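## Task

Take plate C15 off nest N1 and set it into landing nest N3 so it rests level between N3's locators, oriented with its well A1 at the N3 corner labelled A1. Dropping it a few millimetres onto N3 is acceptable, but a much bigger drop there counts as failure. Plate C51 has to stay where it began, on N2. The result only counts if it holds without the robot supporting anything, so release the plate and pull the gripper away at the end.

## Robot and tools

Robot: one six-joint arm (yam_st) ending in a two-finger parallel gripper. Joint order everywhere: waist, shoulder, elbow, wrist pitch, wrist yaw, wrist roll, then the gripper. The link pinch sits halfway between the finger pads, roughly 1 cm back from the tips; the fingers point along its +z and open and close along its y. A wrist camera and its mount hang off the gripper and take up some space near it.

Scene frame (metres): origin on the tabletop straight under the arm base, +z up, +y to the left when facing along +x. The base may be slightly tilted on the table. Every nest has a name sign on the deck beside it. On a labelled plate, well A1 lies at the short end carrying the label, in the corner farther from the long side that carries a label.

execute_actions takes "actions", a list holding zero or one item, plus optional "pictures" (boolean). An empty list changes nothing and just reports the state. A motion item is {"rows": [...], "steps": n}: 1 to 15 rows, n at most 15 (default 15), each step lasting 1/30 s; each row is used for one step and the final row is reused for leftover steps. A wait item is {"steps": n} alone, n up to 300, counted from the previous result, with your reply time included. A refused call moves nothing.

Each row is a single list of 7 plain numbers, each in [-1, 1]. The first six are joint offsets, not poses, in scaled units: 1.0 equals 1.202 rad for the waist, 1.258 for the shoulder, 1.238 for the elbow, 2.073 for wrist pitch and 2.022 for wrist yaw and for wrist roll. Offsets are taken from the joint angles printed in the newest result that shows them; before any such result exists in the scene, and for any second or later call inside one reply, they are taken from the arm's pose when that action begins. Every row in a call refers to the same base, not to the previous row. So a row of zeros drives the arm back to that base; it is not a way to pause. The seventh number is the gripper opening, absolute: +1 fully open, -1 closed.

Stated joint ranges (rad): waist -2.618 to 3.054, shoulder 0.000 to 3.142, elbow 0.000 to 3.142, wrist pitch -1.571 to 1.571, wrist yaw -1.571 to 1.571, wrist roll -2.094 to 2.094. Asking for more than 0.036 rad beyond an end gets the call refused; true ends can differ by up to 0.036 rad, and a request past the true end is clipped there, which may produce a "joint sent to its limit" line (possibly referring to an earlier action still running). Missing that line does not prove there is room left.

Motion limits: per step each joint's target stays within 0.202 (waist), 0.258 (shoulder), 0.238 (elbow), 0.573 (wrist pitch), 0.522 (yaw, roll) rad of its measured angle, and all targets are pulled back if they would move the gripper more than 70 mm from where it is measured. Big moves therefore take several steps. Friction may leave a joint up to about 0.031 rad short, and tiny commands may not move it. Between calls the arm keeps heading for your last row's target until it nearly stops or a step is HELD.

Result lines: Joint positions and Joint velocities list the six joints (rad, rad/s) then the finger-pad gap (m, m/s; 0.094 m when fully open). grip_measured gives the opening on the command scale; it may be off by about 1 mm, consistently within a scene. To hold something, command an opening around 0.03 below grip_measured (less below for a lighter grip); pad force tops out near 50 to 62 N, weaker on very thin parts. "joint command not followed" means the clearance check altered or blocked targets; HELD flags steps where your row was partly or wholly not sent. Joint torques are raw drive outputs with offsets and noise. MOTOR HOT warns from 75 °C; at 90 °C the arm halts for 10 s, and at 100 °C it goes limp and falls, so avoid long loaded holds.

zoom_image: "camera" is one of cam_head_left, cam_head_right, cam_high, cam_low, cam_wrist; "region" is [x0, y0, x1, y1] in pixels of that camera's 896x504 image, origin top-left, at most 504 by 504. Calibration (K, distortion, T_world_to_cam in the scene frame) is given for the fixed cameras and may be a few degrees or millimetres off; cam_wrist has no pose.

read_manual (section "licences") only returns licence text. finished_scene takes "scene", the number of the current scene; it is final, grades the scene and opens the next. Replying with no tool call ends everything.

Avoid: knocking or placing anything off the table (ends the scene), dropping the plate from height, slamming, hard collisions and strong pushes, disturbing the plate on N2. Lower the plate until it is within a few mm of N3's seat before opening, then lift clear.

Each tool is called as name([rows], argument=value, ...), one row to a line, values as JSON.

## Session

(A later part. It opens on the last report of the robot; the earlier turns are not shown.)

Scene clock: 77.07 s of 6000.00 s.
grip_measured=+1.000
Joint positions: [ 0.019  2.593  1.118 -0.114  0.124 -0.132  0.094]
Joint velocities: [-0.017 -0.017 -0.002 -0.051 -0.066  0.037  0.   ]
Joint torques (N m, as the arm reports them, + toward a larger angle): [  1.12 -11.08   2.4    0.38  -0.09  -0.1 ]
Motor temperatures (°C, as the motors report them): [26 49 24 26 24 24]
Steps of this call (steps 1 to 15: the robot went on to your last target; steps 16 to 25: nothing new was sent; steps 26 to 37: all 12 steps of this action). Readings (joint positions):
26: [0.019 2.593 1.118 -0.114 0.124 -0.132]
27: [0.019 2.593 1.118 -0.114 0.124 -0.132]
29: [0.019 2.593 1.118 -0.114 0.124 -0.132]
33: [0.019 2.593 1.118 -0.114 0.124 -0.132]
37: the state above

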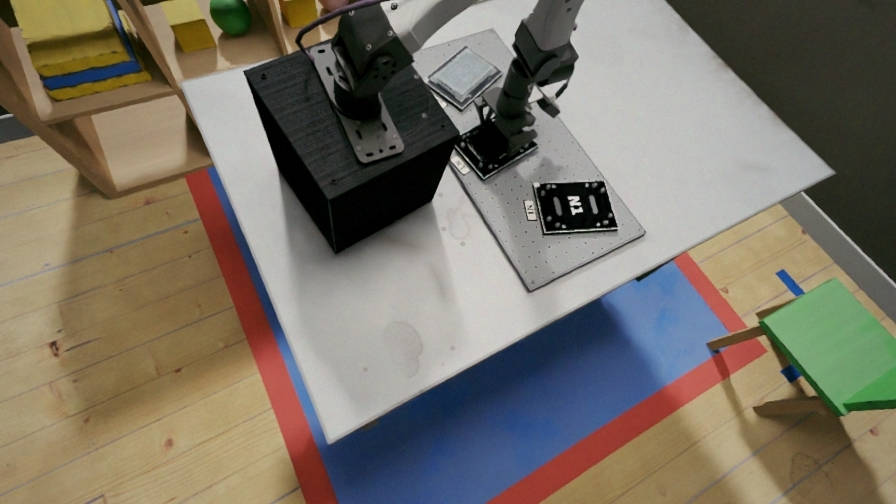

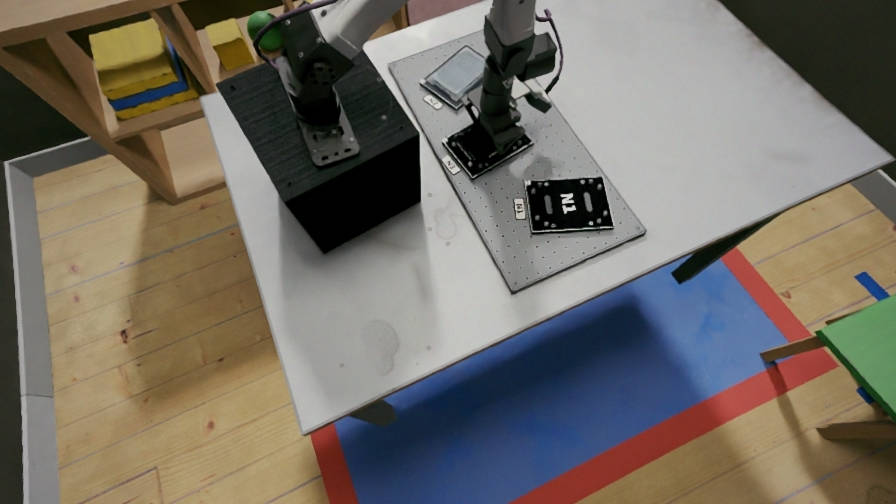

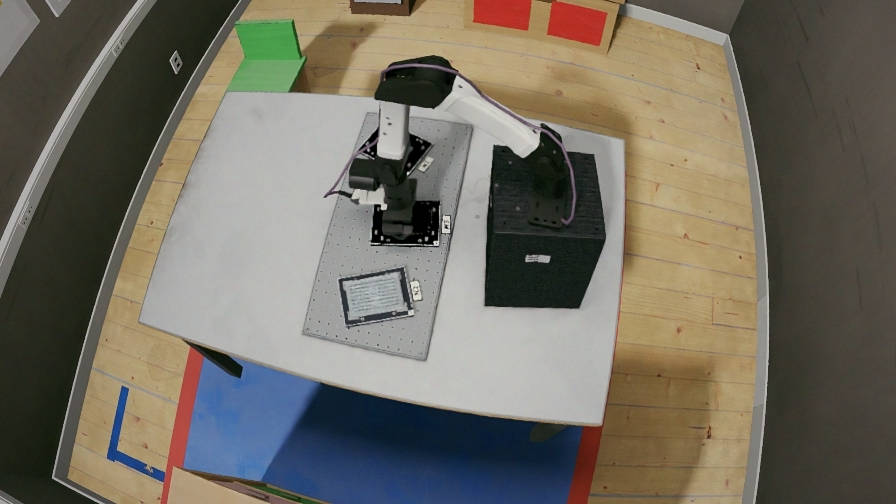

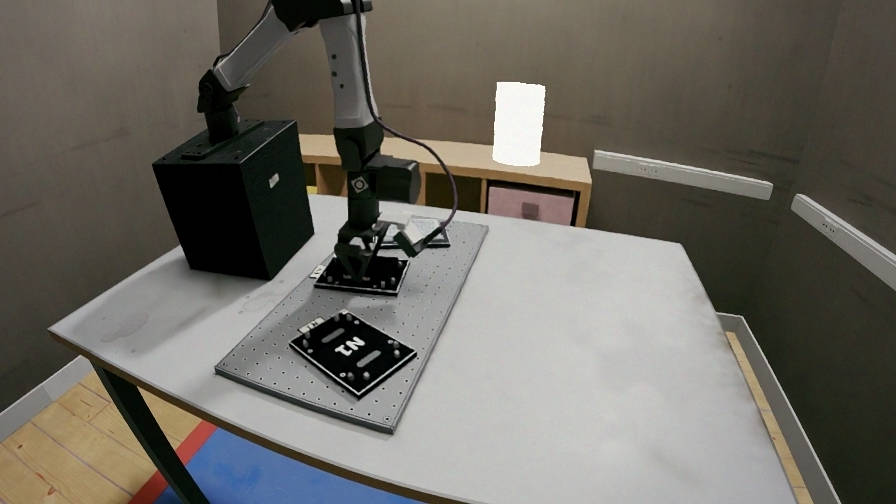

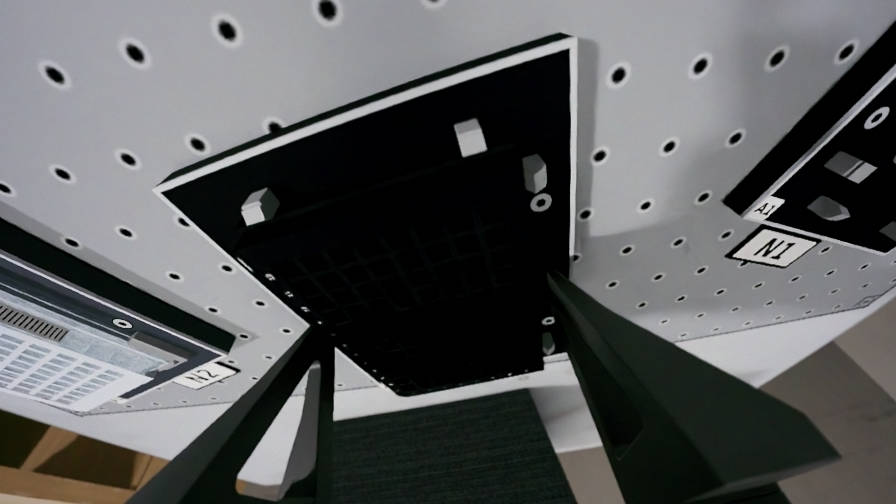

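It dropped a few mm into place. Lift.

execute_actions([
  {"rows":[[0,-0.03,0,-0.01,0,0,1],[0,-0.05,0,-0.02,0,0,1],[0,-0.08,0,-0.035,0,0,1],[0,-0.11,0,-0.05,0,0,1],[0,-0.15,0,-0.07,0,0,1],[0,-0.19,0,-0.09,0,0,1],[0,-0.23,0,-0.11,0,0,1],[0,-0.27,0,-0.12,0,0,1],[0,-0.3,0,-0.13,0,0,1],[0,-0.33,0,-0.13,0,0,1]],"steps":15},
])

execute_actions([
  {"steps":20},
])

zoom_image(camera="cam_low", region=[280,200,460,320])

zoom_image(camera="cam_head_left", region=[410,40,570,190])

Scene clock: 78.70 s of 6000.00 s.
grip_measured=+1.000
Joint positions: [ 0.019  2.159  1.128 -0.321  0.124 -0.132  0.094]
Joint velocities: [-0.002 -0.002  0.002 -0.095 -0.022 -0.066  0.   ]
Joint torques (N m, as the arm reports them, + toward a larger angle): [ 1.15 -9.53  4.37  0.29 -0.06 -0.11]
Motor temperatures (°C, as the motors report them): [26 49 24 26 24 24]
Steps of this call (steps 1 to 15: the robot went on to your last target; steps 16 to 34: nothing new was sent; steps 35 to 49: all 15 steps of this action). Readings (joint positions):
35: [0.019 2.593 1.118 -0.116 0.124 -0.132]
36: [0.019 2.589 1.118 -0.122 0.124 -0.132]
38: [0.019 2.560 1.118 -0.158 0.124 -0.132]
42: [0.019 2.391 1.118 -0.265 0.124 -0.132]
49: the state above

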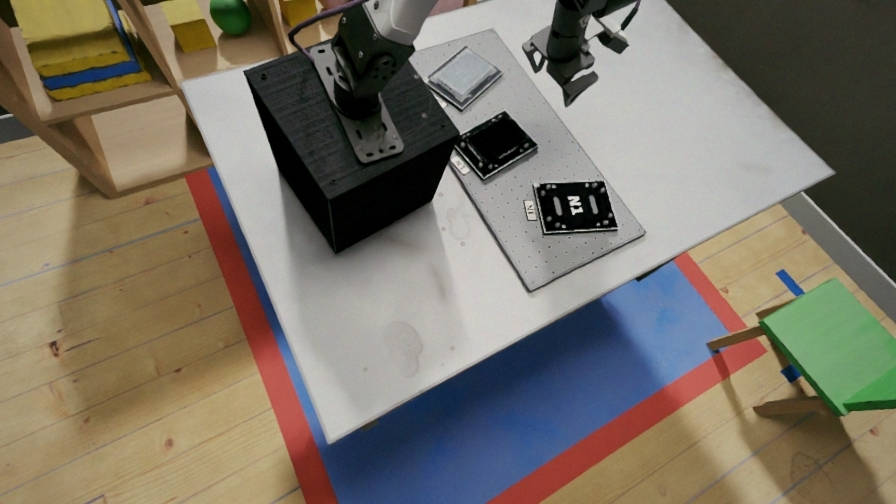

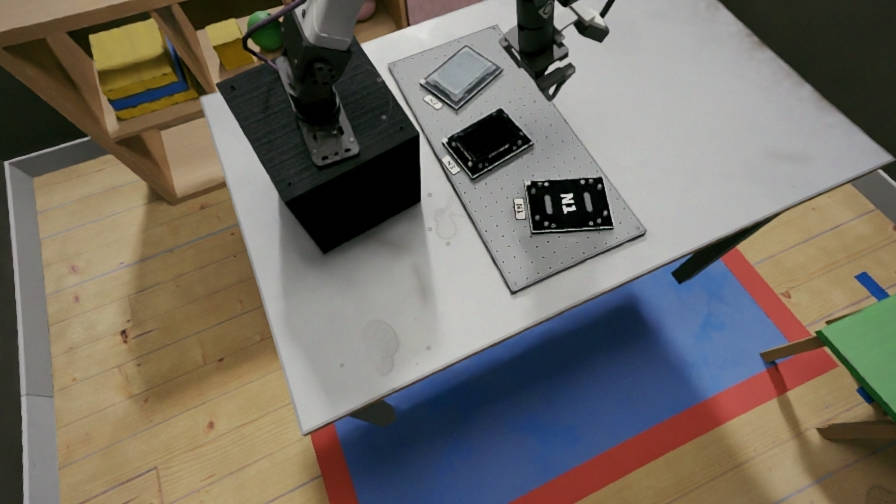

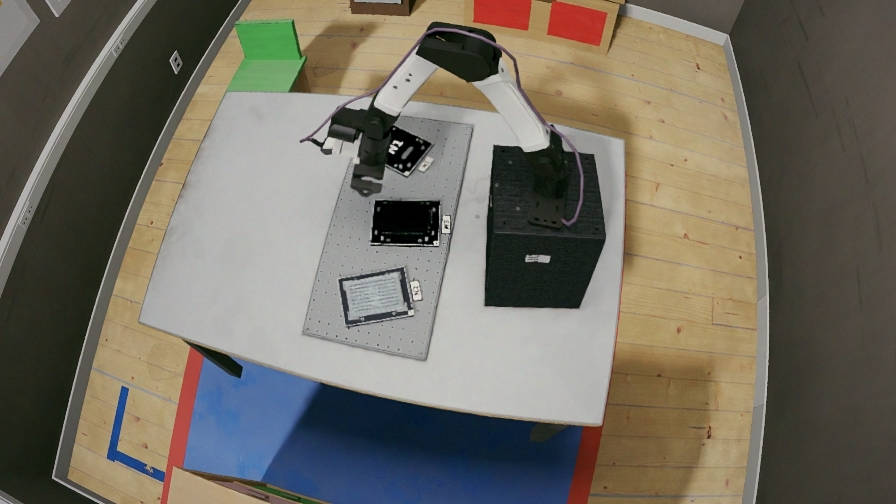

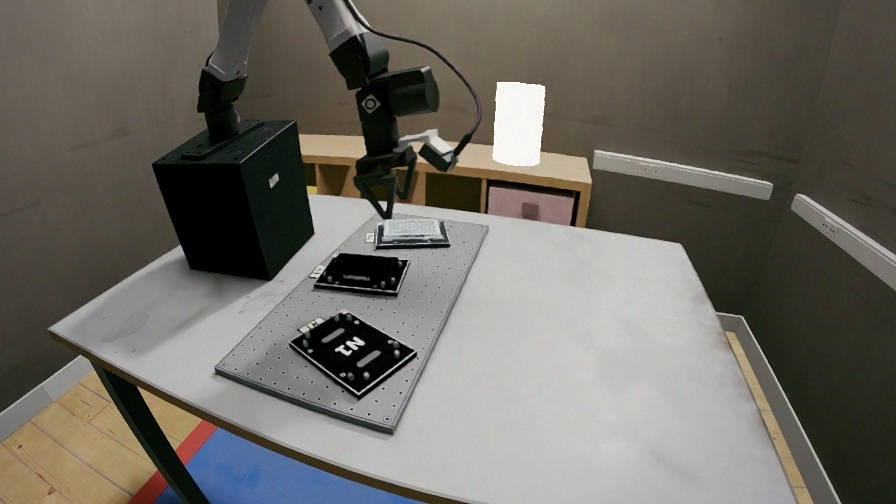

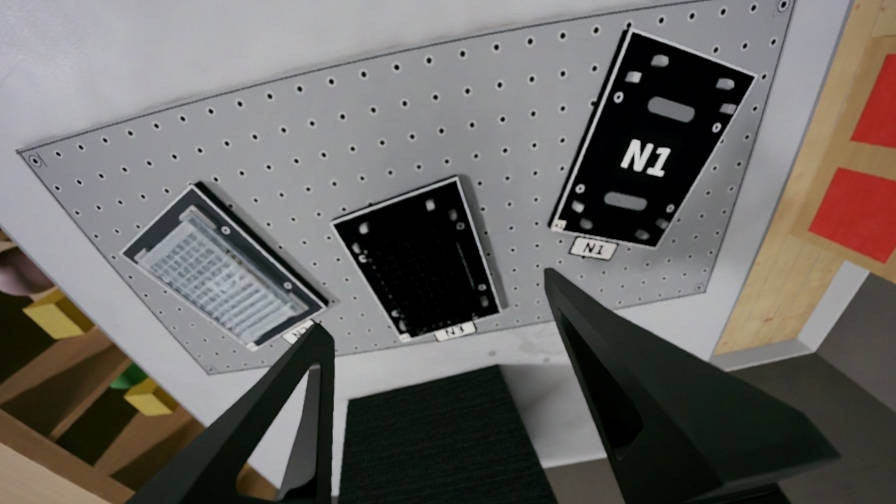

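Scene clock: 79.37 s of 6000.00 s.
grip_measured=+1.000
Joint positions: [ 0.019  2.162  1.128 -0.378  0.124 -0.132  0.094]
Joint velocities: [-0.007  0.007 -0.012  0.007 -0.007 -0.037  0.   ]
Joint torques (N m, as the arm reports them, + toward a larger angle): [ 1.09 -9.6   4.34  0.67 -0.09 -0.11]
Motor temperatures (°C, as the motors report them): [26 49 24 26 24 24]
Steps of this call (steps 1 to 20: the robot went on to your last target). Readings (joint positions):
1: [0.019 2.160 1.128 -0.330 0.124 -0.132]
2: [0.019 2.162 1.128 -0.343 0.124 -0.132]
4: [0.019 2.162 1.128 -0.359 0.124 -0.132]
8: [0.019 2.162 1.128 -0.371 0.124 -0.132]
20: the state above

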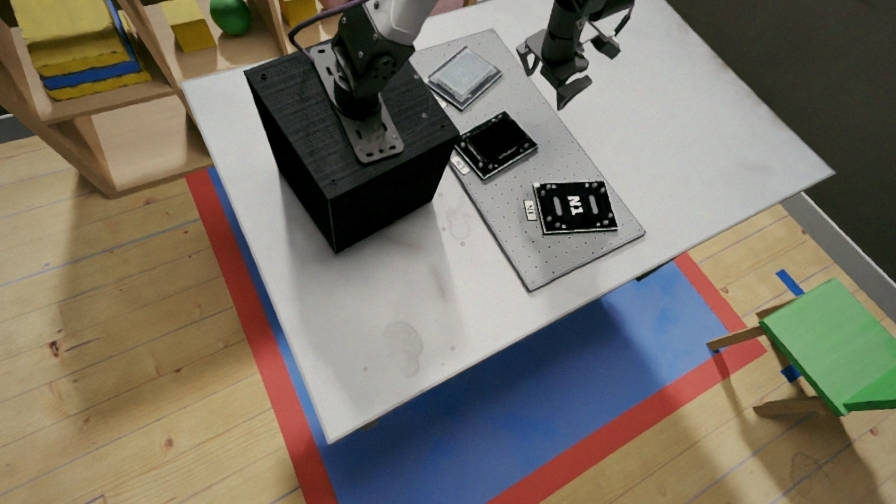

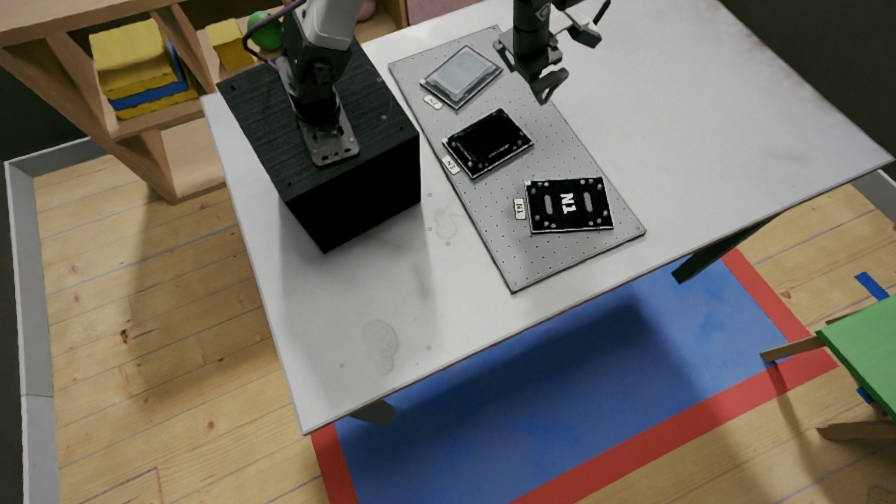

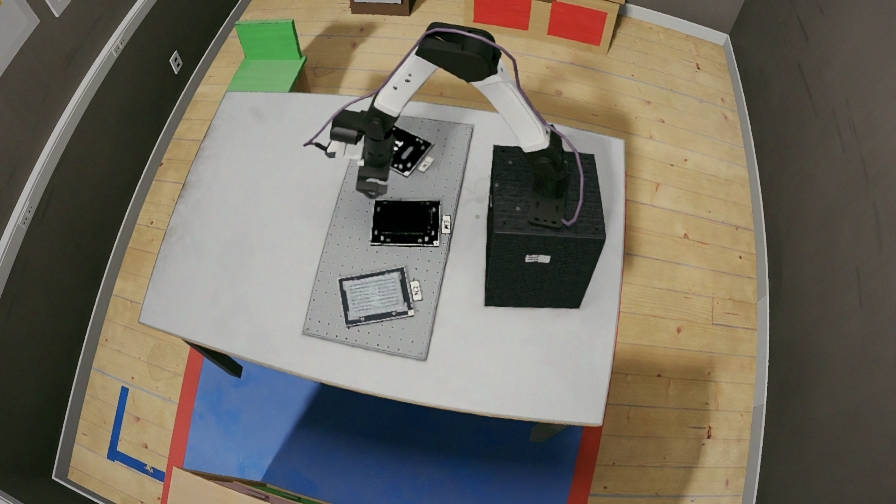

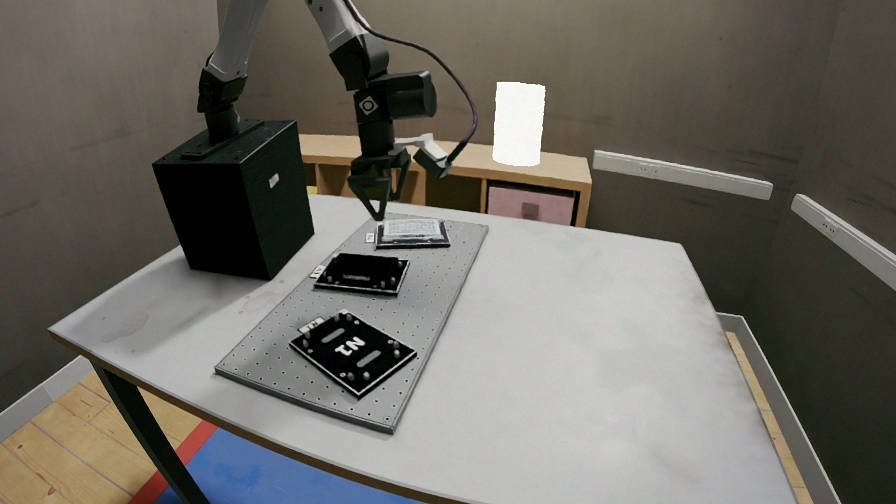

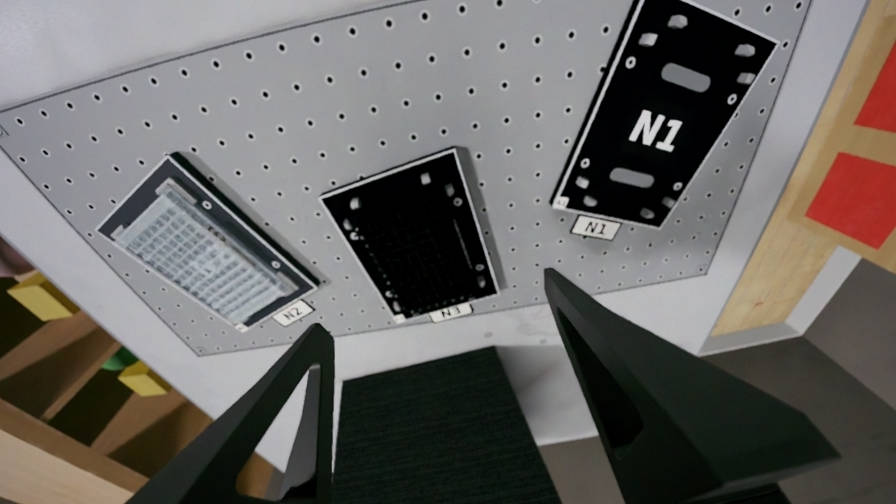

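Region (280, 200, 460, 320) of cam_low's 896x504 image, scaled by 2.800, with more detail than that image has.

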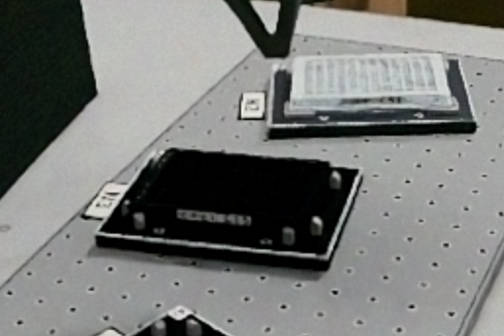

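Region (410, 40, 570, 190) of cam_head_left's 896x504 image, scaled by 3.150, with more detail than that image has; it fills the top 472 rows of this view, and the rest is white.

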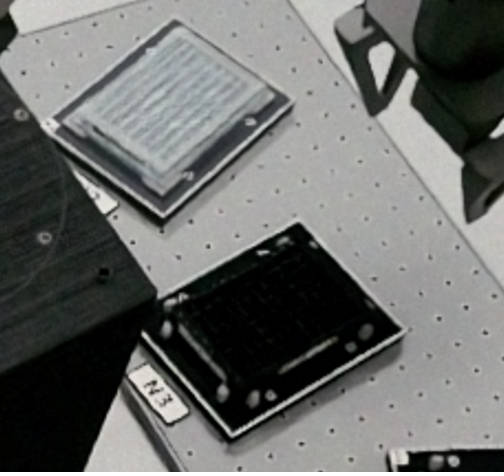

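finished_scene(scene=2)

The scene is finished: the task was done.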